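# Move cardboard box from floor tote onto counter

## Task

One of the three floor totes holds a cardboard box. Lift it out and set it on the counter. When you finish, every other object must sit entirely inside a tote, and each tote must be upright. The utility cart must still be standing upright, or the task fails. The robot itself must not fall over or finish leaning, which also fails it. Anything that stays in place only because the robot is holding it does not count.

## Robot and tools

ROBOT. A simulated Hello Robot Stretch 3 with one arm. It has a two-wheel differential base, a lift that rides up and down a mast, and a telescoping arm that reaches out to the robot's RIGHT side. The gripper cannot be moved forward by the arm, so drive the base to do that. The base measures 0.33 m long by 0.34 m wide. Turning in place pivots around the point halfway between the drive wheels, which is 0.05 m behind the front edge. With the arm retracted and the wrist folded, the wrist pokes out at most 0.06 m beyond the right side, and a spin sweeps a 0.28 m radius. A level, unfolded gripper reaches past that circle.

FRAMES. Base frame: origin on the floor between the drive wheels, x forward, y left, z up. hand_pose is reported in this frame, at the spot where the closed fingertips meet. With all wrist joints at zero, that hand frame has x pointing up, y pointing back along the arm toward the mast, and z toward the robot's rear. The fingertip pads are round, 0.04 m across, and sit slightly nearer the wrist when fully open. The odometry frame is the base frame as it was when the scene began.

execute_actions. Arguments: "actions", a list holding one action or nothing (an empty list only reports state and images), and "cameras", a list drawn from head_camera, nav_camera, wrist_camera, all (omitted, null or ["all"] gives every camera; [] gives none). An action may contain "base", "joints", or both, plus optional "contact_limits". All its motions begin together and may finish at different times.
- base: exactly one command. {"translate_m": d} is a straight-line offset in metres from where the base last measured itself, forward positive, range -1 to 1. {"rotate_rad": d} is an in-place turn offset in radians, left (counter-clockwise seen from above) positive, range -3.2 to 3.2. There is no sideways motion.
- joints: absolute targets, keyed by name, each a single number: lift_m 0 to 1.1 (arm height on mast, metres); arm_m 0 to 0.52 (extension, metres); wrist_yaw_rad -1.345 to 4.42 (0 aims the gripper along the arm, positive swings toward the front, 3.0 folds it over the base); wrist_pitch_rad -1.57 to 0.451 (0 level, negative tips fingertips down); wrist_roll_rad -2.911 to 2.911 (0 = fingers side by side, level); gripper_m -0.089 to 0.179 (larger is wider; the real fingertip gap is smaller than the value by about 0.007 when almost shut and 0.025 when wide, and is zero below 0.007); head_pan_rad -3.953 to 1.73 (0 forward, positive left, -1.57 looks along the arm); head_tilt_rad -1.53 to 0.419 (0 level, negative down). Done tolerances: ±0.004 for lift_m, arm_m, gripper_m; ±0.02 for yaw, roll and head joints; ±0.05 for pitch.
- contact_limits: {"arm_m": n}, n a motor effort percent from 1 to 100. The arm motion halts with contact_stop once its effort reaches about n (about -n when retracting). Smaller is softer, but too small stops immediately. It also caps holding force until the next action; values above the maximum are reduced.
A joint or the base left out of an action may still be driving toward an earlier target without any status showing it. Unknown keys or out-of-range numbers reject the whole call and nothing moves. No action runs longer than 15 s. If a result reports a stop, any later execute_actions, wait or finished_scene calls in that same reply are skipped.

wait: {"seconds": 0 to 10}. Commands nothing; the scene keeps running. Returns the same as an empty execute_actions.
zoom_image: {"camera": head_camera, nav_camera or wrist_camera, "region": [x0, y0, x1, y1]} in pixels of that camera's latest full image, (0,0) top-left, at most 504 by 504. Image sizes: head_camera 896x504, nav_camera 672x504 (fisheye), wrist_camera 644x364.
finished_scene: {"scene": 1 or 2}. Irreversible; the result tells whether the goal was met and gives the next task. Replying with no tool call ends everything.

RESULT LINES. base_status and joint_status: how each motion of the last accepted action ended: done (for the base, wheels turned the commanded amount even if slipping), off_target (stopped short, may still push; for the base, something blocks it), contact_stop, time_out, torque_fault (after these the target is dropped). on_its_own covers things not commanded this call; "held at" is the held target, not the position. joint_positions, hand_pose. lidar_m: 12 distances in metres from the base origin, 30-degree sectors, 1st straight ahead, counting counter-clockwise (4th left, 7th behind, 10th right), "-" = nothing; scan plane 0.17 m above floor, range 0.15 to 12 m; misses clear objects, thin legs, tabletops; robot parts can hide sectors 5, 6, 9, 10 when the lift is low. wrist_depth_mm (45 to 1000) and head_depth_mm (280 to 4000, image sideways): 7x7 grids of median depth from top-left. base_odometry from wheels only (heading -3.142 to 3.142, left positive); turned_by_wheels and turned_by_imu since last result; base_tilt in degrees, forward and right positive, with a fixed bias up to about 4. motor_effort: percent, positive toward higher values, peak in brackets; biased and noisy. contact_limits: limit in force, default, maximum. pictures: order of images.

CAUTIONS. The arm and lift stop and go slack when pushing firmly; a slack lift may sink under load or be pushed up by closing fingers on a surface. The base, wrist and head have no contact stop. Prolonged strain shuts a wrist servo off for 10 s (torque_fault). To grip, command gripper_m below the object's width; to let go, command at least 0.02 above where contact began; readings do not confirm a grasp; resend a different value to squeeze again. Fold or unfold the wrist only with lift_m 0.32 to 0.95, wrist_pitch_rad -0.4, roll near 0; once folded lift_m may go to 0.25. With wrist_yaw_rad below -0.4 keep pitch at -0.5 or lower. Full base speed (0.30 m/s, 1.9 rad/s) needs lift_m under 0.30, arm_m under 0.03, wrist_yaw_rad over 2.54; otherwise 0.10 m/s and 0.63 rad/s. Pushing on something rigid with the gripper higher than about 0.45 m, repeated pushes, driving while holding or hooking something fixed, or snagging furniture (worst in reverse) can tip the robot: reverse the last move in small steps, free the gripper, and lower lift_m to about 0.2 if still leaning. Avoid drops, slips, slams and hard hits; loose objects may occasionally get nudged. The scene keeps running while you think, with the last command held.

Each tool is called after "Call:" by a JSON object that holds its "api" and its "payload", one argument or row to a line.

## Session

I'll start by checking the robot's state and looking around.

Call:
{"api": "execute_actions", "payload": {
  "actions": []
}}

Scene clock: 0.00 s.
base_odometry: x=+0.000 y=+0.000 heading=+0.000 (m, m, rad; odometry frame)
turned_by_wheels: +0.000 (rad since the last result)
turned_by_imu: +0.000 (rad since the last result)
base_tilt: forward=-1.0 right=+1.0 (deg)
lidar_m: 1.32 1.30 1.06 1.05 1.14 1.25 2.39 2.59 2.59 2.41 1.70 1.74
head_depth_mm: 1599 1609 1629 1646 1664 1295 1032 / 1627 1643 1656 1673 1683 1304 1045 / 1646 1675 1686 1703 1731 1309 1048 / 1690 1698 1726 1747 1769 1321 1306 / 1713 1738 1755 1769 1805 1815 1809 / 1762 1775 1800 1798 1830 1848 1866 / 1777 1806 1838 1855 1880 1886 1882
base_status: not commanded
joint_positions: lift_m=+0.504 arm_m=+0.002 wrist_yaw_rad=+2.848 wrist_pitch_rad=-0.531 wrist_roll_rad=-0.016 gripper_m=+0.037 head_pan_rad=+0.002 head_tilt_rad=-0.010
joint_status: not commanded
motor_effort: left_wheel=+0 right_wheel=+1 lift_m=+24 arm_m=+1 wrist_yaw_rad=+1 wrist_pitch_rad=+3 wrist_roll_rad=+0 gripper_m=+0 head_pan_rad=+0 head_tilt_rad=+1 (%)
hand_pose: x=+0.0392 y=+0.0527 z=+0.4920 quat_wxyz=(+0.283, +0.697, +0.086, +0.653) (m; base frame)
wrist_depth_mm: - 960 - - - - - / - - - - - - - / - - - - - - - / 856 888 907 904 910 961 983 / 745 - 778 782 799 815 806 / 663 656 653 692 687 699 710 / 584 606 - 617 624 624 628
pictures: head_camera (sideways: a quarter turn clockwise sets it upright), nav_camera (sideways: a quarter turn counterclockwise sets it upright), wrist_camera
Images, in order (width x height): head_camera 896x504, nav_camera 672x504, wrist_camera 644x364.

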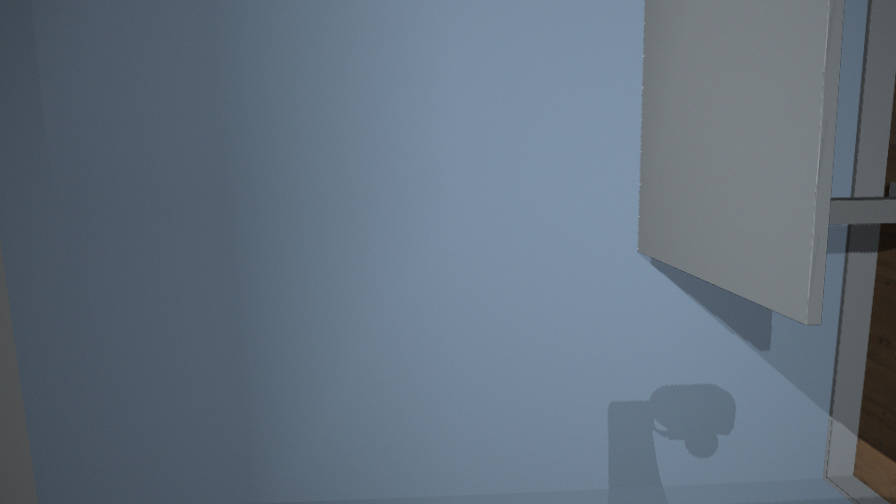

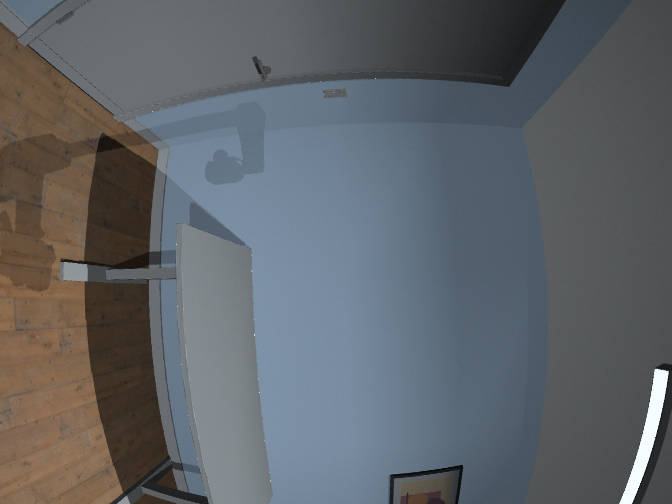

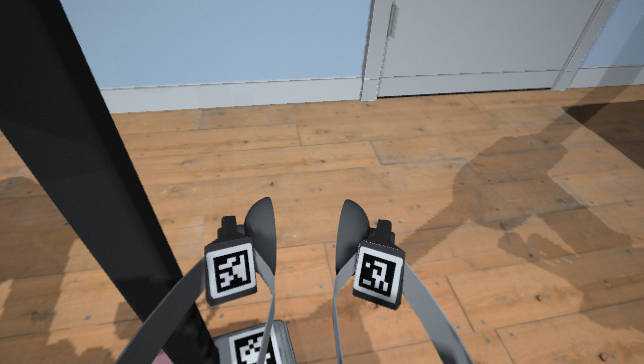

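Call:
{"api": "execute_actions", "payload": {
  "actions": [
    {"joints": {"head_pan_rad": -1.2, "head_tilt_rad": -0.6}}
  ],
  "cameras": ["head_camera", "nav_camera"]
}}

Call:
{"api": "execute_actions", "payload": {
  "actions": [
    {"joints": {"head_pan_rad": -2.4, "head_tilt_rad": -0.6}}
  ],
  "cameras": ["head_camera", "nav_camera"]
}}

Call:
{"api": "execute_actions", "payload": {
  "actions": [
    {"joints": {"head_pan_rad": -3.6, "head_tilt_rad": -0.6}}
  ],
  "cameras": ["head_camera", "nav_camera"]
}}

Scene clock: 5.57 s.
base_odometry: x=+0.000 y=+0.000 heading=+0.000 (m, m, rad; odometry frame)
turned_by_wheels: +0.000 (rad since the last result)
turned_by_imu: +0.000 (rad since the last result)
base_tilt: forward=-1.1 right=+1.0 (deg)
lidar_m: 1.31 1.30 1.06 1.05 1.14 1.25 2.38 2.60 2.60 2.43 1.70 1.74
head_depth_mm: 2262 2482 2659 2130 1665 1382 1173 / 2383 2632 2792 2130 1685 1378 1180 / 2492 2765 2996 2158 1696 1391 1188 / 2648 2945 3018 2162 1686 1408 1192 / 2511 2726 2821 2189 1720 1408 1198 / 2165 2343 2451 2215 1734 1419 1197 / 1934 2071 1461 2054 1737 1425 1206
base_status: not commanded
joint_positions: lift_m=+0.504 arm_m=+0.002 wrist_yaw_rad=+2.848 wrist_pitch_rad=-0.531 wrist_roll_rad=-0.016 gripper_m=+0.037 head_pan_rad=-1.193 head_tilt_rad=-0.592
joint_status: all done
motor_effort: left_wheel=+0(0) right_wheel=+1(1) lift_m=+25(24) arm_m=+1(1) wrist_yaw_rad=+1(1) wrist_pitch_rad=+3(3) wrist_roll_rad=+1(1) gripper_m=+0(1) head_pan_rad=-3(42) head_tilt_rad=-5(37) (%)
hand_pose: x=+0.0392 y=+0.0527 z=+0.4920 quat_wxyz=(+0.283, +0.697, +0.086, +0.653) (m; base frame)
wrist_depth_mm: - 961 - - - - - / - - - - - - - / - - - - - - - / 853 885 919 917 906 956 969 / 750 - 794 756 813 799 836 / 654 654 641 685 703 697 710 / 589 608 - 604 607 613 644
pictures: head_camera (sideways: a quarter turn clockwise sets it upright), nav_camera (sideways: a quarter turn counterclockwise sets it upright)
Images, in order (width x height): head_camera 896x504, nav_camera 672x504.

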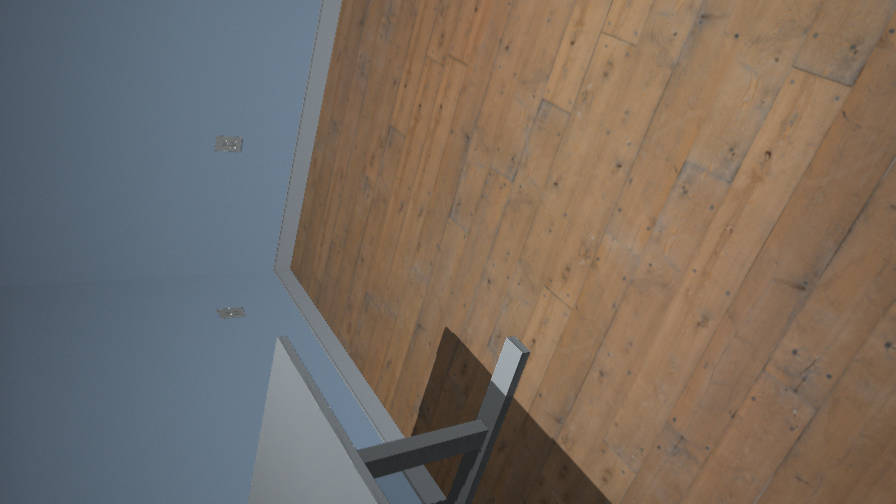

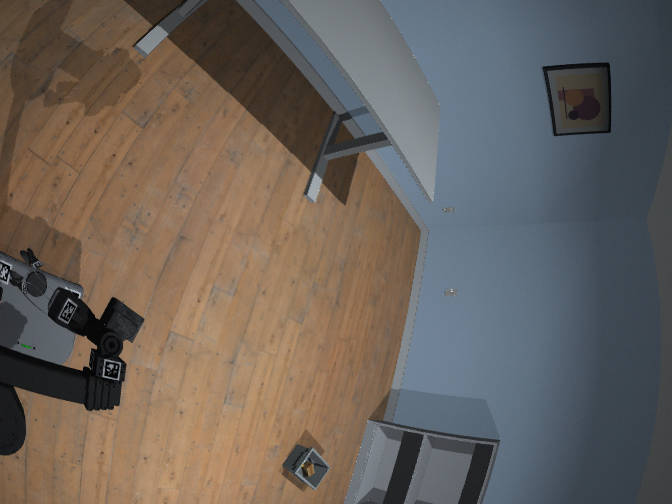

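Scene clock: 6.77 s.
base_odometry: x=+0.000 y=+0.000 heading=+0.000 (m, m, rad; odometry frame)
turned_by_wheels: +0.000 (rad since the last result)
turned_by_imu: +0.000 (rad since the last result)
base_tilt: forward=-1.1 right=+1.0 (deg)
lidar_m: 1.31 1.30 1.06 1.05 1.14 1.25 2.39 2.60 2.60 2.41 1.70 1.74
head_depth_mm: 2909 2577 2715 2132 1677 1379 1174 / 3215 3576 2925 2135 1688 1380 1179 / 3110 3506 2733 2134 1700 1397 1188 / 2906 3168 2956 2112 1714 1401 1192 / 2678 2934 2998 2198 1708 1410 1193 / 2506 2732 2866 2128 1715 1420 1193 / 2318 2415 2666 2156 1747 1427 1206
base_status: not commanded
joint_positions: lift_m=+0.504 arm_m=+0.002 wrist_yaw_rad=+2.848 wrist_pitch_rad=-0.531 wrist_roll_rad=-0.016 gripper_m=+0.037 head_pan_rad=-2.393 head_tilt_rad=-0.593
joint_status: all done
motor_effort: left_wheel=+0(0) right_wheel=+1(1) lift_m=+25(24) arm_m=+1(1) wrist_yaw_rad=+1(1) wrist_pitch_rad=+3(3) wrist_roll_rad=+0(0) gripper_m=+1(0) head_pan_rad=-3(41) head_tilt_rad=-4(4) (%)
hand_pose: x=+0.0392 y=+0.0527 z=+0.4920 quat_wxyz=(+0.283, +0.697, +0.086, +0.653) (m; base frame)
wrist_depth_mm: - 976 - - - - - / - - - - - - - / - - - - - - - / 824 884 918 935 930 949 941 / 753 - 795 765 806 813 823 / 664 646 651 678 693 699 705 / 592 601 - 613 617 626 636
pictures: head_camera (sideways: a quarter turn clockwise sets it upright), nav_camera (sideways: a quarter turn counterclockwise sets it upright)
Images, in order (width x height): head_camera 896x504, nav_camera 672x504.

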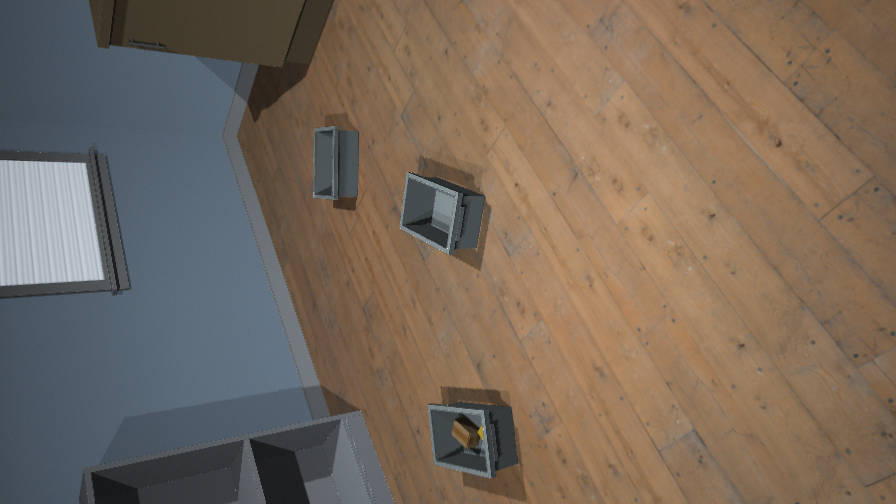

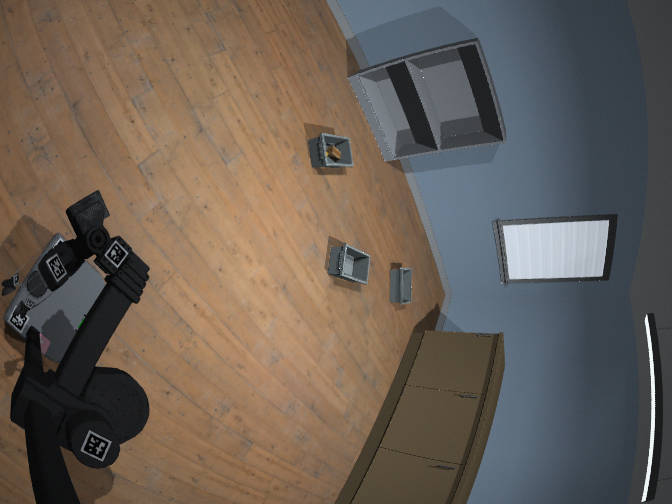

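Scene clock: 7.97 s.
base_odometry: x=+0.000 y=+0.000 heading=+0.000 (m, m, rad; odometry frame)
turned_by_wheels: +0.000 (rad since the last result)
turned_by_imu: +0.000 (rad since the last result)
base_tilt: forward=-1.0 right=+0.9 (deg)
lidar_m: 1.32 1.30 1.06 1.05 1.14 1.25 2.39 2.60 2.59 2.42 1.70 1.74
head_depth_mm: 1536 1644 1684 1868 1674 1381 1187 / 1827 1985 1616 1704 1685 1387 1178 / 2291 2447 1634 1733 1681 1396 1210 / 2603 2924 2814 2021 1699 1401 1219 / 2542 2809 2988 2183 1729 1418 1203 / 2472 2728 2876 2202 1726 1422 1199 / 2410 2124 2346 2205 1726 1420 1202
base_status: not commanded
joint_positions: lift_m=+0.504 arm_m=+0.002 wrist_yaw_rad=+2.848 wrist_pitch_rad=-0.531 wrist_roll_rad=-0.016 gripper_m=+0.037 head_pan_rad=-3.593 head_tilt_rad=-0.593
joint_status: all done
motor_effort: left_wheel=+0(0) right_wheel=+1(0) lift_m=+24(24) arm_m=+1(1) wrist_yaw_rad=+1(0) wrist_pitch_rad=+3(3) wrist_roll_rad=+1(1) gripper_m=+0(0) head_pan_rad=-3(38) head_tilt_rad=-5(6) (%)
hand_pose: x=+0.0392 y=+0.0527 z=+0.4920 quat_wxyz=(+0.283, +0.697, +0.086, +0.653) (m; base frame)
wrist_depth_mm: - 959 - - - - - / - - - - - - - / - - - - - - - / 845 887 911 936 950 924 977 / 752 - 813 794 790 814 823 / 648 645 657 688 696 714 716 / 589 604 - 607 615 613 625
pictures: head_camera (sideways: a quarter turn clockwise sets it upright), nav_camera (sideways: a quarter turn counterclockwise sets it upright)
Images, in order (width x height): head_camera 896x504, nav_camera 672x504.

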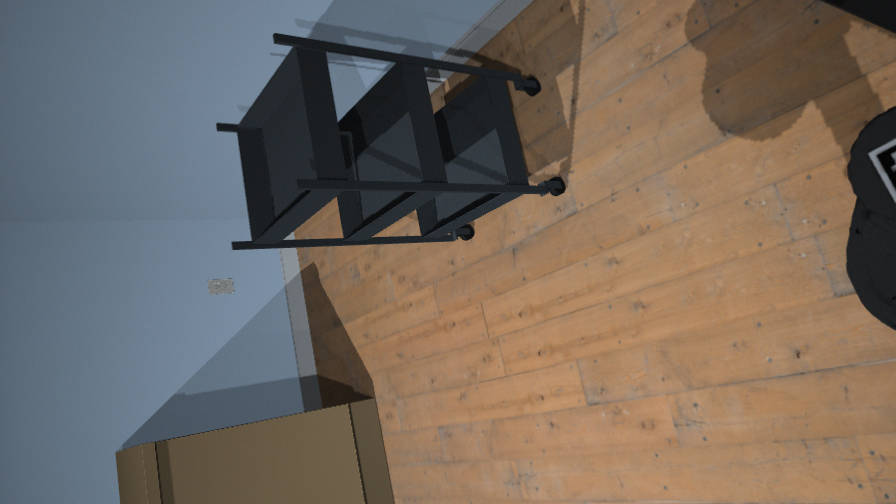

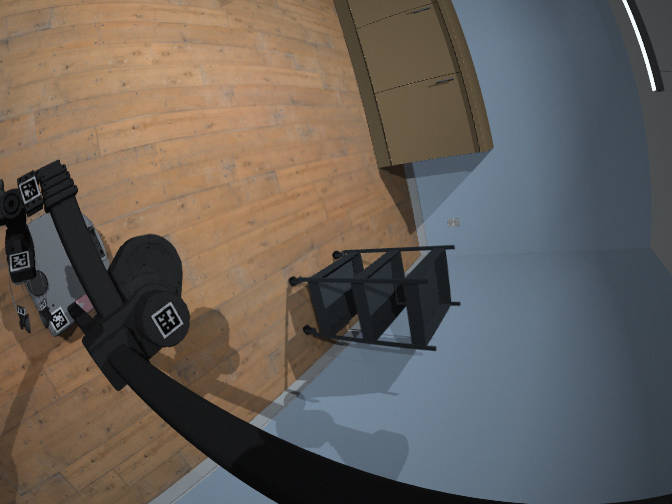

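Call:
{"api": "execute_actions", "payload": {
  "actions": [
    {"joints": {"head_pan_rad": -2.35, "head_tilt_rad": -0.55}}
  ],
  "cameras": ["head_camera"]
}}

Scene clock: 12.33 s.
base_odometry: x=+0.000 y=+0.000 heading=+0.000 (m, m, rad; odometry frame)
turned_by_wheels: +0.000 (rad since the last result)
turned_by_imu: +0.000 (rad since the last result)
base_tilt: forward=-1.0 right=+1.1 (deg)
lidar_m: 1.31 1.30 1.06 1.05 1.14 1.25 2.38 2.59 2.59 2.41 1.70 1.74
head_depth_mm: 3034 3273 2823 2230 1731 1420 1190 / 3246 3553 3167 2257 1747 1418 1200 / 3019 3368 3133 2164 1757 1430 1204 / 2778 3085 3201 2293 1760 1434 1208 / 2605 2884 3065 2317 1767 1443 1222 / 2440 2676 2789 2313 1788 1449 1224 / 2295 2423 2659 2327 1807 1460 1225
base_status: not commanded
joint_positions: lift_m=+0.504 arm_m=+0.002 wrist_yaw_rad=+2.848 wrist_pitch_rad=-0.531 wrist_roll_rad=-0.016 gripper_m=+0.037 head_pan_rad=-2.357 head_tilt_rad=-0.557
joint_status: all done
motor_effort: left_wheel=+0(0) right_wheel=+0(1) lift_m=+24(24) arm_m=+1(1) wrist_yaw_rad=+1(0) wrist_pitch_rad=+3(3) wrist_roll_rad=+0(1) gripper_m=+0(0) head_pan_rad=+4(41) head_tilt_rad=+4(9) (%)
hand_pose: x=+0.0392 y=+0.0527 z=+0.4920 quat_wxyz=(+0.283, +0.697, +0.086, +0.653) (m; base frame)
wrist_depth_mm: - 984 - - - - - / - - - - - - - / - - - - - - - / 843 870 902 910 934 959 983 / 739 - 782 769 798 797 820 / 661 652 672 705 693 704 708 / 592 609 - 595 619 640 632
pictures: head_camera (sideways: a quarter turn clockwise sets it upright)
Images, in order (width x height): head_camera 896x504.

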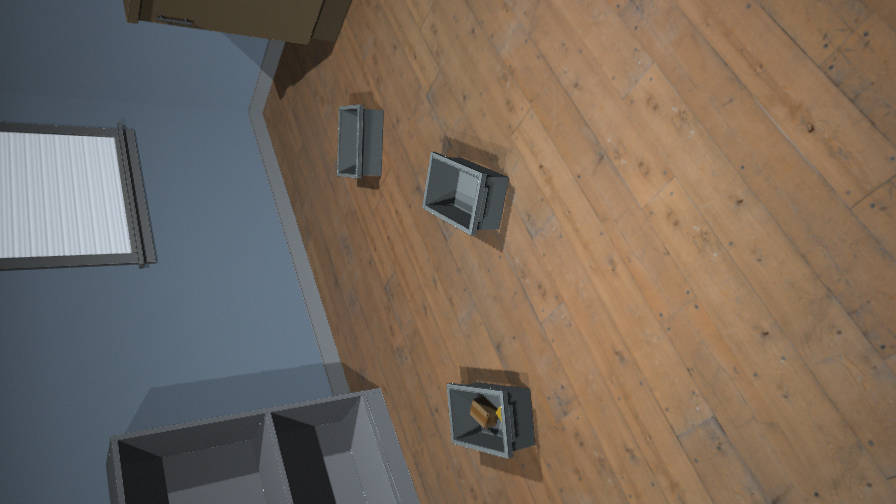

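Call:
{"api": "zoom_image", "payload": {
  "camera": "head_camera",
  "region": [420, 350, 570, 490]
}}

Call:
{"api": "zoom_image", "payload": {
  "camera": "head_camera",
  "region": [310, 80, 540, 260]
}}

Region (420, 350, 570, 490) of head_camera's 896x504 image, scaled by 3.360, with more detail than that image has; it fills the top 470 rows of this view, and the rest is white.

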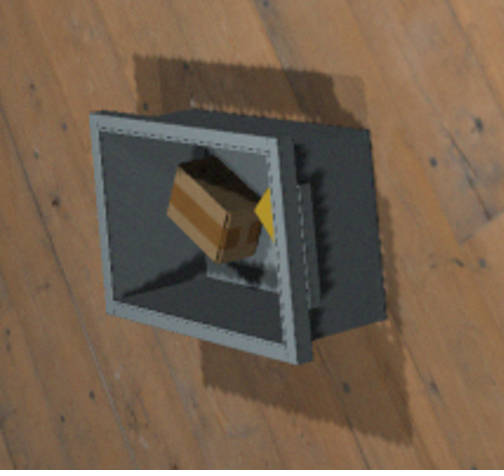

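Region (310, 80, 540, 260) of head_camera's 896x504 image, scaled by 2.191, with more detail than that image has; it fills the top 394 rows of this view, and the rest is white.

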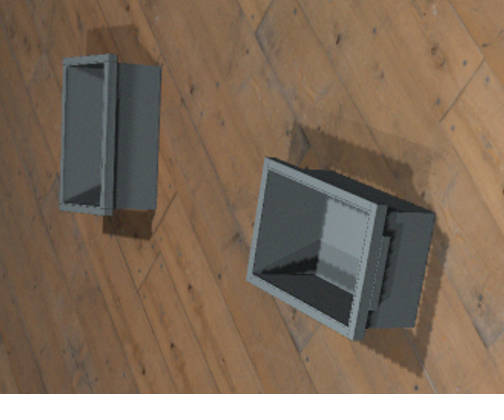

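Call:
{"api": "execute_actions", "payload": {
  "actions": [
    {"base": {"rotate_rad": -1.757}, "joints": {"lift_m": 0.28, "wrist_pitch_rad": -0.4, "wrist_yaw_rad": 3.0, "head_pan_rad": -0.3, "head_tilt_rad": -0.65}}
  ],
  "cameras": ["head_camera", "nav_camera"]
}}

Scene clock: 82.80 s.
base_odometry: x=+0.000 y=+0.000 heading=-1.757 (m, m, rad; odometry frame)
turned_by_wheels: -1.757 (rad since the last result)
turned_by_imu: -1.759 (rad since the last result)
base_tilt: forward=-1.1 right=+1.0 (deg)
lidar_m: 2.42 2.67 1.70 1.31 1.55 1.09 1.05 1.08 1.25 1.57 2.45 2.59
head_depth_mm: 2669 3092 2601 1906 1607 1342 1150 / 2592 2954 2637 2012 1612 1352 1154 / 2508 2796 2673 2014 1614 1353 1162 / 2357 2558 2647 1974 1633 1353 1170 / 2291 2477 2571 2008 1628 1362 1172 / 2221 2426 2583 2049 1653 1374 1174 / 2131 2394 2646 2085 1655 1378 1182
base_status: done
joint_positions: lift_m=+0.280 arm_m=+0.002 wrist_yaw_rad=+2.998 wrist_pitch_rad=-0.421 wrist_roll_rad=-0.016 gripper_m=+0.037 head_pan_rad=-0.307 head_tilt_rad=-0.642
joint_status: all done
motor_effort: left_wheel=+1(9) right_wheel=+0(8) lift_m=+18(21) arm_m=+1(0) wrist_yaw_rad=+2(2) wrist_pitch_rad=+6(6) wrist_roll_rad=+1(1) gripper_m=+0(0) head_pan_rad=+3(40) head_tilt_rad=-4(17) (%)
hand_pose: x=+0.0108 y=+0.0746 z=+0.2923 quat_wxyz=(+0.196, +0.695, +0.100, +0.685) (m; base frame)
wrist_depth_mm: - - - - - - - / - - - - - - - / 791 - 844 893 905 914 944 / 656 - 673 686 692 692 729 / 547 545 - 564 578 582 601 / 468 486 - - 492 503 504 / - - - 419 425 435 433
pictures: head_camera (sideways: a quarter turn clockwise sets it upright), nav_camera (sideways: a quarter turn counterclockwise sets it upright)
Images, in order (width x height): head_camera 896x504, nav_camera 672x504.

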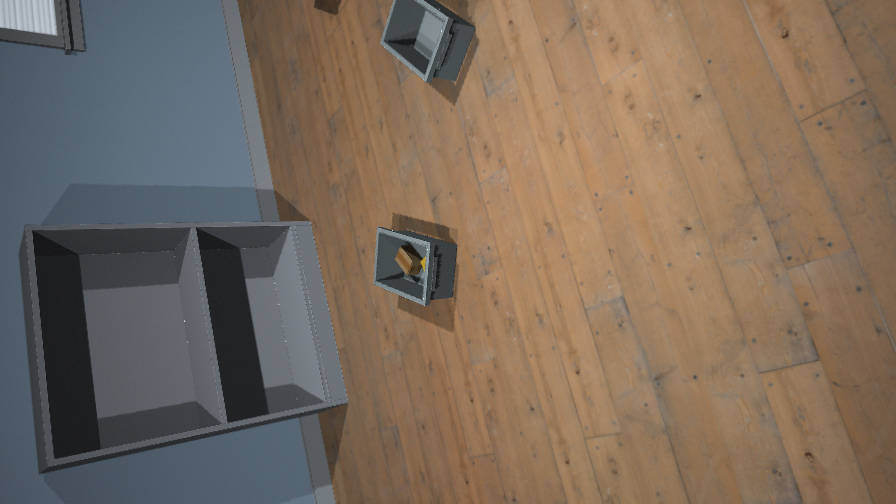

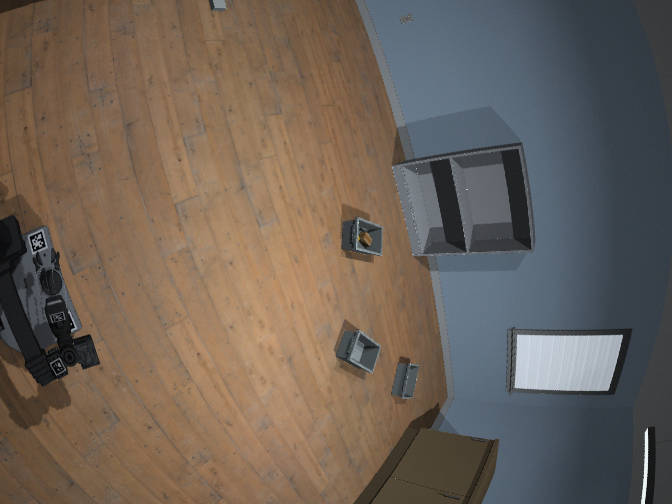

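Call:
{"api": "execute_actions", "payload": {
  "actions": [
    {"base": {"translate_m": 1.0}, "joints": {"head_pan_rad": -0.65, "head_tilt_rad": -0.95}}
  ],
  "cameras": ["head_camera", "nav_camera"]
}}

Scene clock: 90.73 s.
base_odometry: x=-0.185 y=-0.983 heading=-1.757 (m, m, rad; odometry frame)
turned_by_wheels: +0.000 (rad since the last result)
turned_by_imu: +0.001 (rad since the last result)
base_tilt: forward=-1.1 right=+1.0 (deg)
lidar_m: 1.41 1.76 1.93 1.39 1.78 2.14 2.05 1.84 2.00 2.33 2.39 1.67
head_depth_mm: 2447 2036 1736 1511 1332 1186 1087 / 2379 2053 1741 1504 1338 1192 - / 2205 2090 1759 1516 1342 1204 1115 / 1996 2086 1764 1476 1331 1205 1087 / 1728 1866 1790 1518 1355 1211 1093 / 1564 1858 1769 1557 1366 1218 1100 / 1498 1759 1727 1566 1367 1225 1105
base_status: done
joint_positions: lift_m=+0.280 arm_m=+0.002 wrist_yaw_rad=+2.999 wrist_pitch_rad=-0.420 wrist_roll_rad=-0.016 gripper_m=+0.037 head_pan_rad=-0.643 head_tilt_rad=-0.939
joint_status: all done
motor_effort: left_wheel=+1(11) right_wheel=-1(8) lift_m=+19(19) arm_m=+1(1) wrist_yaw_rad=+1(2) wrist_pitch_rad=+6(6) wrist_roll_rad=+1(0) gripper_m=-1(0) head_pan_rad=-3(28) head_tilt_rad=-6(31) (%)
hand_pose: x=+0.0107 y=+0.0747 z=+0.2925 quat_wxyz=(+0.196, +0.695, +0.099, +0.685) (m; base frame)
wrist_depth_mm: - - - - - - - / - - - - - - - / 812 - 865 882 910 927 953 / 656 - 684 694 700 707 743 / 545 550 - 567 591 583 600 / 470 489 - - 492 498 498 / - - - 423 423 429 431
pictures: head_camera (sideways: a quarter turn clockwise sets it upright), nav_camera (sideways: a quarter turn counterclockwise sets it upright)
Images, in order (width x height): head_camera 896x504, nav_camera 672x504.

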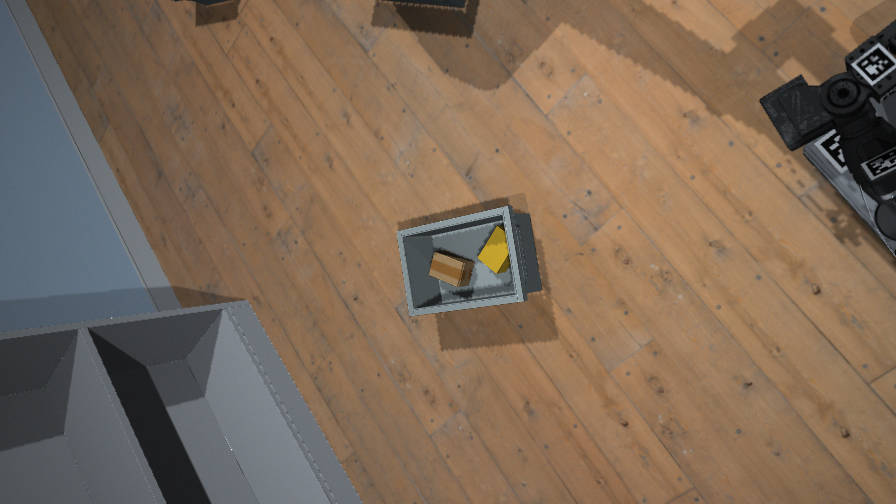

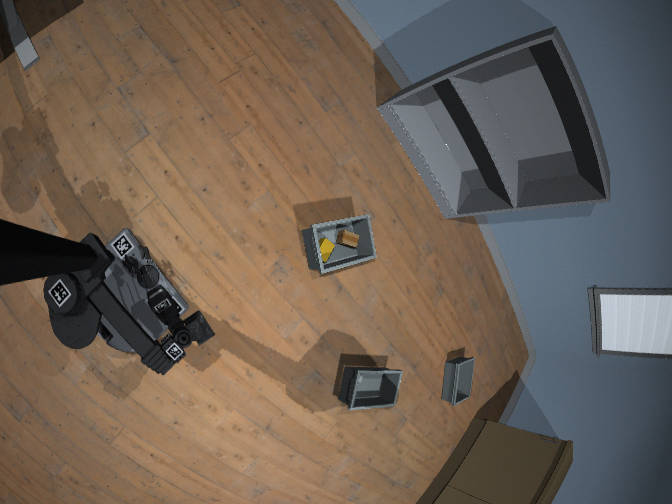

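Call:
{"api": "zoom_image", "payload": {
  "camera": "head_camera",
  "region": [380, 180, 570, 350]
}}

Region (380, 180, 570, 350) of head_camera's 896x504 image, scaled by 2.653, with more detail than that image has; it fills the top 451 rows of this view, and the rest is white.

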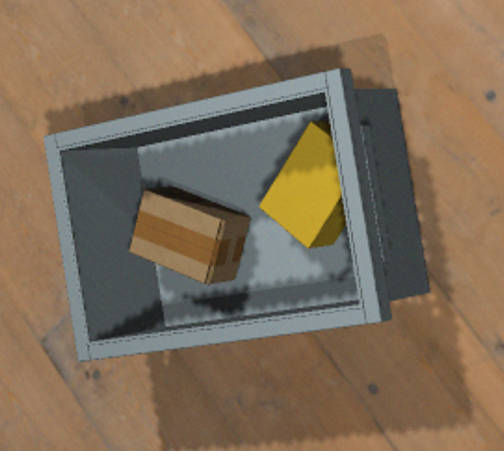

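Call:
{"api": "execute_actions", "payload": {
  "actions": [
    {"base": {"translate_m": 0.72}, "joints": {"head_pan_rad": -1.5, "head_tilt_rad": -1.1}}
  ],
  "cameras": ["head_camera", "nav_camera"]
}}

Call:
{"api": "execute_actions", "payload": {
  "actions": [
    {"joints": {"lift_m": 0.36}}
  ],
  "cameras": []
}}

Call:
{"api": "execute_actions", "payload": {
  "actions": [
    {"joints": {"lift_m": 0.45, "wrist_yaw_rad": 0.6, "gripper_m": 0.105}}
  ],
  "cameras": []
}}

Call:
{"api": "execute_actions", "payload": {
  "actions": [
    {"joints": {"wrist_pitch_rad": -1.57, "arm_m": 0.2}}
  ]
}}

Scene clock: 120.70 s.
base_odometry: x=-0.318 y=-1.690 heading=-1.757 (m, m, rad; odometry frame)
turned_by_wheels: +0.000 (rad since the last result)
turned_by_imu: +0.001 (rad since the last result)
base_tilt: forward=-1.0 right=+1.0 (deg)
lidar_m: 0.69 1.02 1.34 1.87 1.91 2.34 2.77 2.44 2.41 2.30 1.09 1.01
head_depth_mm: 1913 1701 1471 1376 1261 1170 - / 1935 1723 1514 1379 1249 - - / 1947 1711 1540 1392 1262 - - / 1888 1734 1547 1404 1260 1179 1088 / 1995 1752 1557 1408 1290 1185 1092 / 2012 1761 1566 1423 1296 1188 1096 / 2018 1780 1579 1426 1294 1192 1106
base_status: done
joint_positions: lift_m=+0.280 arm_m=+0.002 wrist_yaw_rad=+2.999 wrist_pitch_rad=-0.420 wrist_roll_rad=-0.016 gripper_m=+0.037 head_pan_rad=-1.494 head_tilt_rad=-1.086
joint_status: all done
motor_effort: left_wheel=+1(10) right_wheel=+0(9) lift_m=+19(19) arm_m=+1(1) wrist_yaw_rad=+1(1) wrist_pitch_rad=+5(6) wrist_roll_rad=+0(1) gripper_m=+0(1) head_pan_rad=-3(38) head_tilt_rad=-8(23) (%)
hand_pose: x=+0.0106 y=+0.0748 z=+0.2925 quat_wxyz=(+0.196, +0.695, +0.099, +0.685) (m; base frame)
wrist_depth_mm: - - - - - - 928 / - - - - - - 933 / 824 - 852 873 899 935 889 / 653 - 678 692 713 718 717 / 542 546 - 568 585 597 590 / 468 480 - - 495 506 502 / - - - 422 425 432 443
pictures: head_camera (sideways: a quarter turn clockwise sets it upright), nav_camera (sideways: a quarter turn counterclockwise sets it upright)
Images, in order (width x height): head_camera 896x504, nav_camera 672x504.

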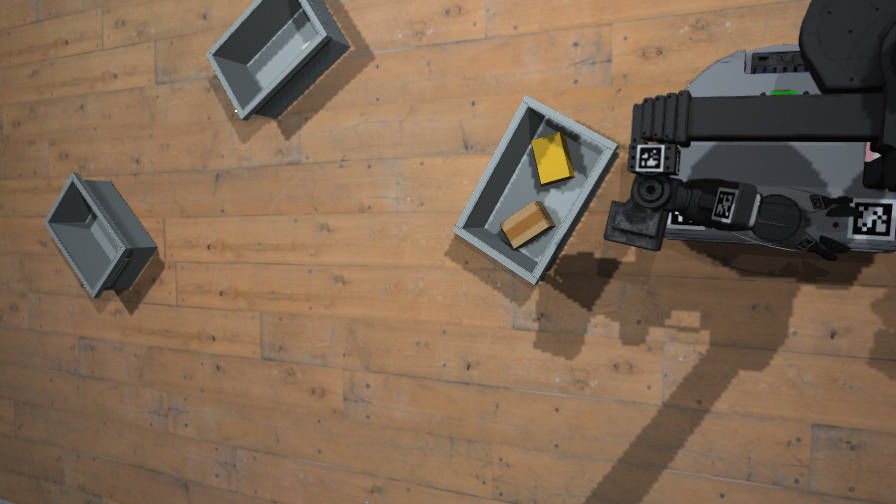

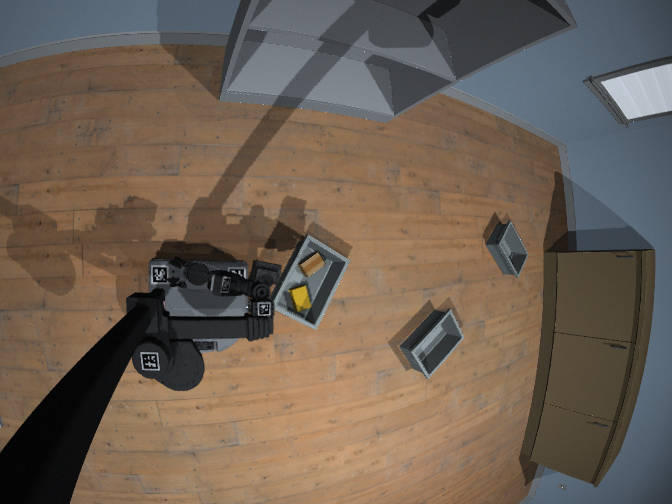

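Scene clock: 122.27 s.
base_odometry: x=-0.318 y=-1.690 heading=-1.757 (m, m, rad; odometry frame)
turned_by_wheels: +0.000 (rad since the last result)
turned_by_imu: +0.000 (rad since the last result)
base_tilt: forward=-1.0 right=+1.0 (deg)
lidar_m: 0.69 1.02 1.34 1.87 1.91 2.34 2.77 2.45 2.42 2.29 1.09 1.00
head_depth_mm: 1933 1696 1480 1373 1261 1169 - / 1938 1708 1506 1380 1243 - - / 1948 1720 1550 1400 1256 - - / 1892 1721 1555 1401 1267 1174 1087 / 1984 1737 1557 1415 1288 1181 1091 / 2012 1759 1566 1413 1291 1190 1101 / 2022 1767 1575 1424 1298 1193 1101
base_status: not commanded
joint_positions: lift_m=+0.360 arm_m=+0.002 wrist_yaw_rad=+2.999 wrist_pitch_rad=-0.420 wrist_roll_rad=-0.016 gripper_m=+0.037 head_pan_rad=-1.494 head_tilt_rad=-1.086
joint_status: all done
motor_effort: left_wheel=+1(0) right_wheel=+0(0) lift_m=+30(32) arm_m=+1(1) wrist_yaw_rad=+3(2) wrist_pitch_rad=+5(6) wrist_roll_rad=+1(0) gripper_m=+0(1) head_pan_rad=-3(3) head_tilt_rad=-8(7) (%)
hand_pose: x=+0.0106 y=+0.0748 z=+0.3720 quat_wxyz=(+0.196, +0.695, +0.099, +0.685) (m; base frame)
wrist_depth_mm: - - - - - - 919 / - - - - - - 963 / 979 - - - - - 981 / 774 - 813 842 821 837 880 / 653 648 - 679 694 697 711 / 554 561 - 562 596 600 612 / 481 510 - 494 509 515 521
pictures: none
No camera images: the call's "cameras" was empty. Leave "cameras" out to get every camera's image.

Scene clock: 124.47 s.
base_odometry: x=-0.318 y=-1.690 heading=-1.757 (m, m, rad; odometry frame)
turned_by_wheels: +0.000 (rad since the last result)
turned_by_imu: +0.000 (rad since the last result)
base_tilt: forward=-1.1 right=+1.0 (deg)
lidar_m: 0.69 1.02 1.35 1.86 1.91 2.33 2.77 2.44 2.42 2.29 1.09 1.01
head_depth_mm: 1917 1700 1485 1381 1261 1161 1095 / 1938 1714 1519 1388 1271 - - / 1945 1733 1532 1399 1264 - - / 1899 1733 1557 1402 1261 1176 1091 / 1977 1747 1556 1400 1281 1182 1096 / 2000 1749 1559 1426 1293 1195 1105 / 2021 1765 1585 1431 1300 1194 1104
base_status: not commanded
joint_positions: lift_m=+0.450 arm_m=+0.002 wrist_yaw_rad=+0.602 wrist_pitch_rad=-0.419 wrist_roll_rad=-0.016 gripper_m=+0.105 head_pan_rad=-1.494 head_tilt_rad=-1.086
joint_status: all done
motor_effort: left_wheel=+1(0) right_wheel=+0(0) lift_m=+29(30) arm_m=+1(1) wrist_yaw_rad=-1(1) wrist_pitch_rad=+5(5) wrist_roll_rad=+1(1) gripper_m=-1(81) head_pan_rad=-2(3) head_tilt_rad=-7(7) (%)
hand_pose: x=+0.1055 y=-0.3320 z=+0.4621 quat_wxyz=(+0.709, +0.345, -0.611, +0.067) (m; base frame)
wrist_depth_mm: 744 857 - - - - - / 790 938 - - - - - / 816 929 - - - - - / 763 808 951 955 999 - - / 660 733 799 783 841 819 816 / 643 - 670 684 691 717 705 / 581 580 586 597 510 605 626
pictures: none
No camera images: the call's "cameras" was empty. Leave "cameras" out to get every camera's image.

Scene clock: 127.17 s.
base_odometry: x=-0.318 y=-1.690 heading=-1.757 (m, m, rad; odometry frame)
turned_by_wheels: +0.000 (rad since the last result)
turned_by_imu: +0.000 (rad since the last result)
base_tilt: forward=-1.0 right=+1.0 (deg)
lidar_m: 0.69 1.02 1.35 1.86 1.92 2.33 2.77 2.44 2.42 2.30 1.09 1.01
head_depth_mm: 1922 1696 1485 1381 1262 1159 1096 / 1943 1710 1515 1425 1241 - - / 1938 1721 1537 1437 1246 - - / 1879 1723 1552 1403 1261 1179 1088 / 1977 1744 1554 1411 1290 1181 1097 / 2015 1754 1580 1421 1299 1191 1100 / 2028 1778 1591 1430 1303 1189 1101
base_status: not commanded
joint_positions: lift_m=+0.450 arm_m=+0.200 wrist_yaw_rad=+0.600 wrist_pitch_rad=-1.544 wrist_roll_rad=-0.016 gripper_m=+0.105 head_pan_rad=-1.494 head_tilt_rad=-1.086
joint_status: all done
joint sent to its limit — the command would take wrist_pitch_rad past its lower limit, so that joint was sent only as far as its limit.
motor_effort: left_wheel=+0(1) right_wheel=+0(0) lift_m=+29(30) arm_m=+3(2) wrist_yaw_rad=+0(0) wrist_pitch_rad=-3(4) wrist_roll_rad=+0(1) gripper_m=+0(0) head_pan_rad=-3(3) head_tilt_rad=-8(7) (%)
hand_pose: x=-0.0313 y=-0.3306 z=+0.3316 quat_wxyz=(+0.633, +0.623, -0.333, -0.317) (m; base frame)
wrist_depth_mm: 446 448 416 413 435 466 467 / 458 462 470 462 456 482 485 / 471 477 480 474 432 500 493 / 491 489 497 493 452 504 513 / 512 508 512 514 515 527 524 / 514 - - 530 539 545 543 / 534 - - 554 555 564 563
pictures: head_camera (sideways: a quarter turn clockwise sets it upright), nav_camera (sideways: a quarter turn counterclockwise sets it upright), wrist_camera
Images, in order (width x height): head_camera 896x504, nav_camera 672x504, wrist_camera 644x364.

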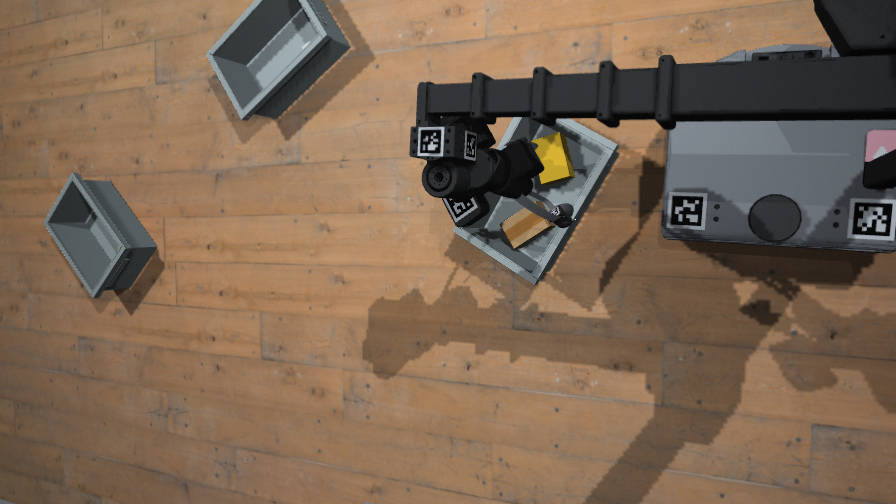

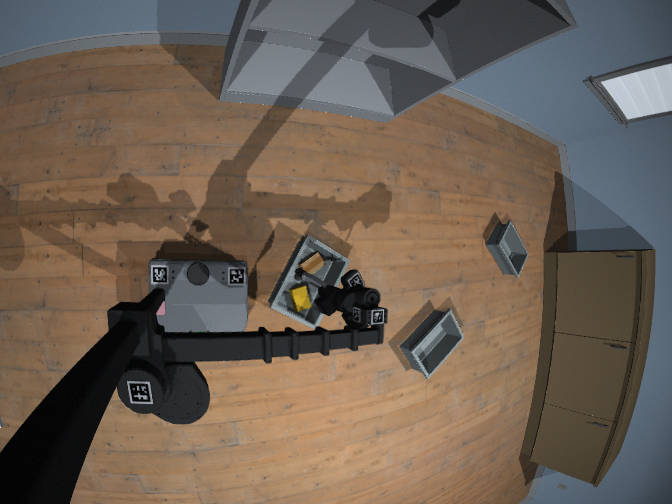

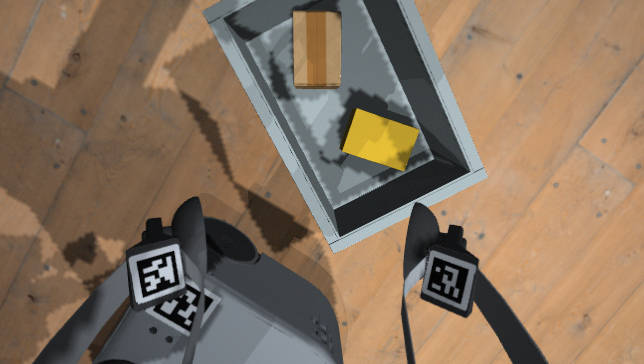

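Call:
{"api": "execute_actions", "payload": {
  "actions": [
    {"base": {"translate_m": 0.074}, "joints": {"arm_m": 0.317, "lift_m": 0.34}}
  ],
  "cameras": ["head_camera", "wrist_camera"]
}}

Scene clock: 149.83 s.
base_odometry: x=-0.332 y=-1.763 heading=-1.757 (m, m, rad; odometry frame)
turned_by_wheels: +0.000 (rad since the last result)
turned_by_imu: +0.000 (rad since the last result)
base_tilt: forward=-1.0 right=+1.1 (deg)
lidar_m: 0.62 0.94 1.24 1.87 1.92 2.40 2.85 2.50 2.41 2.29 1.04 0.92
head_depth_mm: 1911 1702 1471 1383 1256 1164 - / 1929 1720 1537 1374 1253 - - / 1895 1725 1541 1371 1254 - - / 1971 1729 1547 1400 1275 1179 1088 / 1986 1756 1558 1414 1291 1184 1090 / 2001 1768 1572 1421 1293 1189 1096 / 2030 1780 1582 1411 1306 1191 1101
base_status: done
joint_positions: lift_m=+0.340 arm_m=+0.317 wrist_yaw_rad=+0.600 wrist_pitch_rad=-1.545 wrist_roll_rad=-0.016 gripper_m=+0.105 head_pan_rad=-1.494 head_tilt_rad=-1.086
joint_status: all done
motor_effort: left_wheel=+1(6) right_wheel=+0(5) lift_m=+18(30) arm_m=+3(4) wrist_yaw_rad=-1(1) wrist_pitch_rad=-2(3) wrist_roll_rad=+1(1) gripper_m=+0(0) head_pan_rad=-3(3) head_tilt_rad=-9(8) (%)
hand_pose: x=-0.0315 y=-0.4474 z=+0.2222 quat_wxyz=(+0.632, +0.624, -0.333, -0.317) (m; base frame)
wrist_depth_mm: 347 352 351 357 357 361 362 / 361 362 359 324 365 367 370 / 369 371 365 327 347 382 385 / 380 384 345 337 380 395 395 / 397 397 309 397 382 409 410 / 406 - 367 402 356 416 427 / 418 423 424 382 360 329 445
pictures: head_camera (sideways: a quarter turn clockwise sets it upright), wrist_camera
Images, in order (width x height): head_camera 896x504, wrist_camera 644x364.

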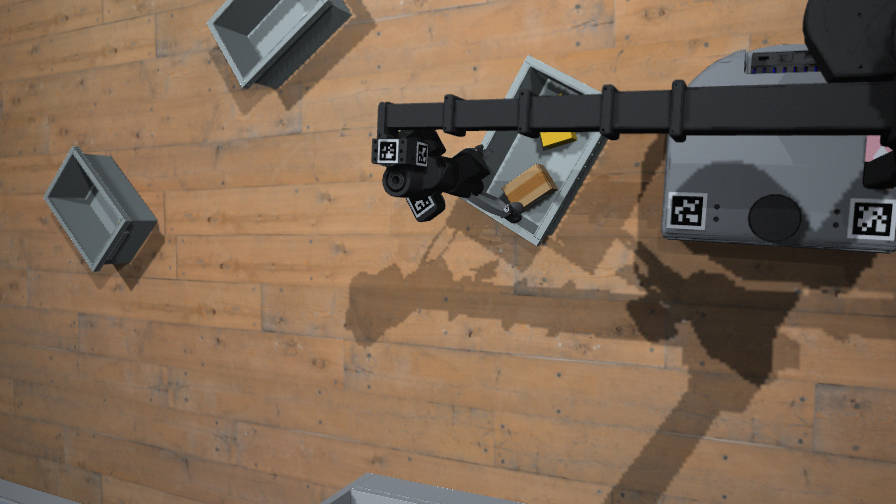

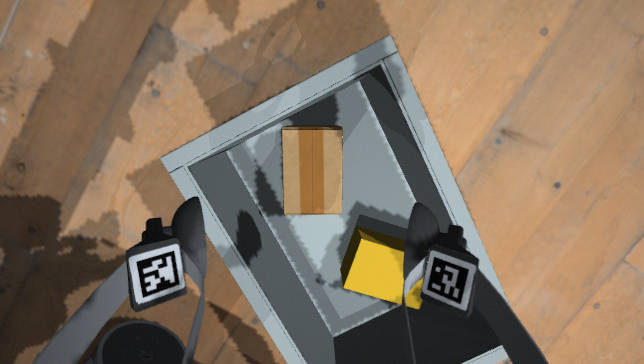

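Call:
{"api": "execute_actions", "payload": {
  "actions": [
    {"joints": {"lift_m": 0.21}}
  ],
  "cameras": ["head_camera", "wrist_camera"]
}}

Scene clock: 179.17 s.
base_odometry: x=-0.332 y=-1.763 heading=-1.757 (m, m, rad; odometry frame)
turned_by_wheels: +0.000 (rad since the last result)
turned_by_imu: +0.000 (rad since the last result)
base_tilt: forward=-1.1 right=+1.0 (deg)
lidar_m: 0.62 0.94 1.24 1.87 1.91 2.40 2.85 2.50 2.41 2.30 1.04 0.93
head_depth_mm: 1929 1704 1475 1380 1255 1163 - / 1937 1704 1532 1401 1249 - - / 1872 1723 1548 1433 1254 - - / 1960 1732 1559 1404 1274 1180 1094 / 1972 1743 1560 1408 1287 1180 1095 / 1993 1754 1572 1420 1295 1190 1097 / 2023 1772 1577 1402 1305 1190 1103
base_status: not commanded
joint_positions: lift_m=+0.210 arm_m=+0.317 wrist_yaw_rad=+0.600 wrist_pitch_rad=-1.545 wrist_roll_rad=-0.016 gripper_m=+0.105 head_pan_rad=-1.494 head_tilt_rad=-1.086
joint_status: all done
motor_effort: left_wheel=+1(0) right_wheel=+0(0) lift_m=+18(20) arm_m=+3(3) wrist_yaw_rad=+1(0) wrist_pitch_rad=-2(2) wrist_roll_rad=+1(1) gripper_m=+0(0) head_pan_rad=-3(2) head_tilt_rad=-8(8) (%)
hand_pose: x=-0.0315 y=-0.4474 z=+0.0922 quat_wxyz=(+0.632, +0.624, -0.333, -0.317) (m; base frame)
wrist_depth_mm: 228 230 231 231 122 233 238 / 235 236 235 125 191 128 247 / 242 128 136 241 242 133 254 / 131 152 249 201 252 147 259 / 136 155 255 207 261 173 268 / 264 - 241 268 259 190 157 / 271 147 204 275 228 231 156
pictures: head_camera (sideways: a quarter turn clockwise sets it upright), wrist_camera
Images, in order (width x height): head_camera 896x504, wrist_camera 644x364.

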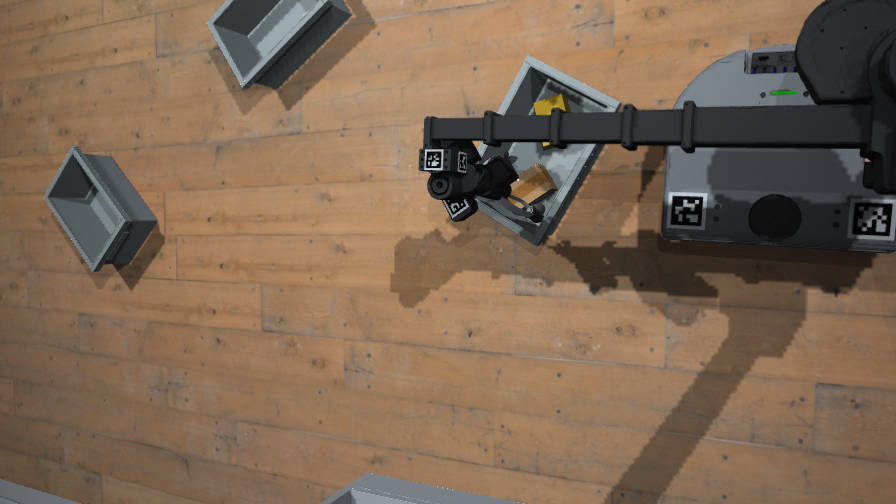

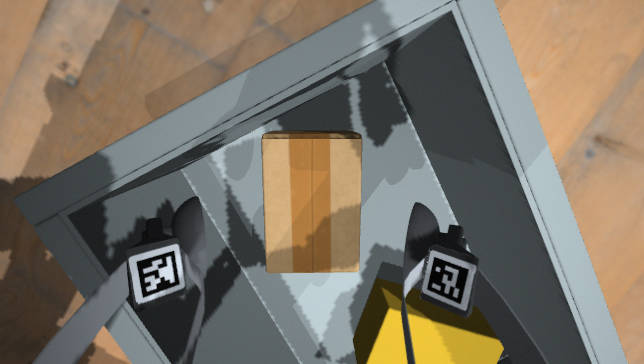

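Call:
{"api": "execute_actions", "payload": {
  "actions": [
    {"joints": {"lift_m": 0.15}}
  ],
  "cameras": ["head_camera", "wrist_camera"]
}}

Scene clock: 187.30 s.
base_odometry: x=-0.332 y=-1.763 heading=-1.757 (m, m, rad; odometry frame)
turned_by_wheels: +0.000 (rad since the last result)
turned_by_imu: +0.000 (rad since the last result)
base_tilt: forward=-1.1 right=+1.0 (deg)
lidar_m: 0.62 0.94 1.24 1.87 1.92 2.40 2.85 2.51 2.41 2.29 1.04 0.93
head_depth_mm: 1923 1701 1482 1376 1257 1166 1096 / 1939 1705 1521 1405 1237 - - / 1890 1720 1545 1439 1246 - - / 1961 1734 1540 1407 1279 1183 1094 / 1980 1741 1569 1412 1286 1185 1095 / 1991 1761 1568 1425 1288 1189 1100 / 2023 1775 1586 1409 1299 1198 1104
base_status: not commanded
joint_positions: lift_m=+0.150 arm_m=+0.317 wrist_yaw_rad=+0.600 wrist_pitch_rad=-1.545 wrist_roll_rad=-0.016 gripper_m=+0.105 head_pan_rad=-1.494 head_tilt_rad=-1.086
joint_status: all done
motor_effort: left_wheel=+0(1) right_wheel=+0(0) lift_m=+19(23) arm_m=+3(3) wrist_yaw_rad=+0(0) wrist_pitch_rad=-2(2) wrist_roll_rad=+1(0) gripper_m=+0(1) head_pan_rad=-3(2) head_tilt_rad=-7(7) (%)
hand_pose: x=-0.0315 y=-0.4474 z=+0.0322 quat_wxyz=(+0.632, +0.624, -0.333, -0.317) (m; base frame)
wrist_depth_mm: 173 173 65 65 109 97 70 / 178 66 66 121 179 110 76 / - 68 136 183 185 126 84 / - 152 186 139 191 147 93 / 130 155 191 144 195 172 103 / 119 - 198 148 204 189 117 / - 136 194 211 207 208 135
pictures: head_camera (sideways: a quarter turn clockwise sets it upright), wrist_camera
Images, in order (width x height): head_camera 896x504, wrist_camera 644x364.

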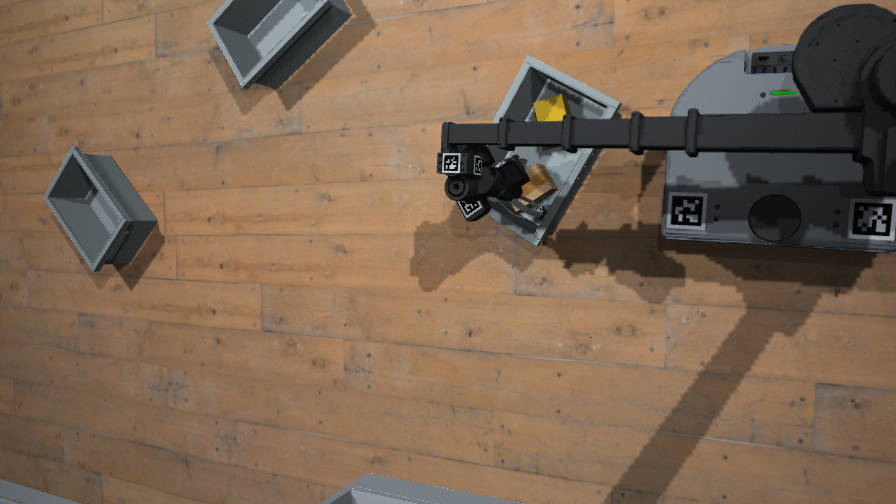

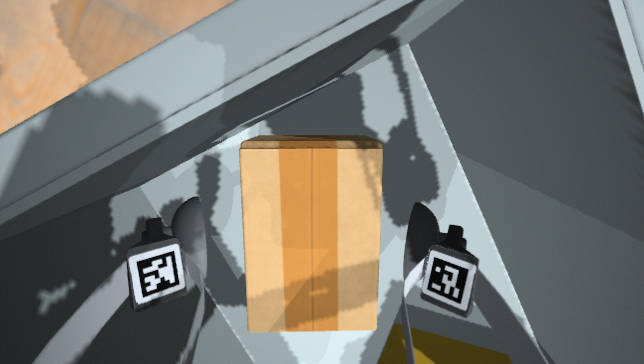

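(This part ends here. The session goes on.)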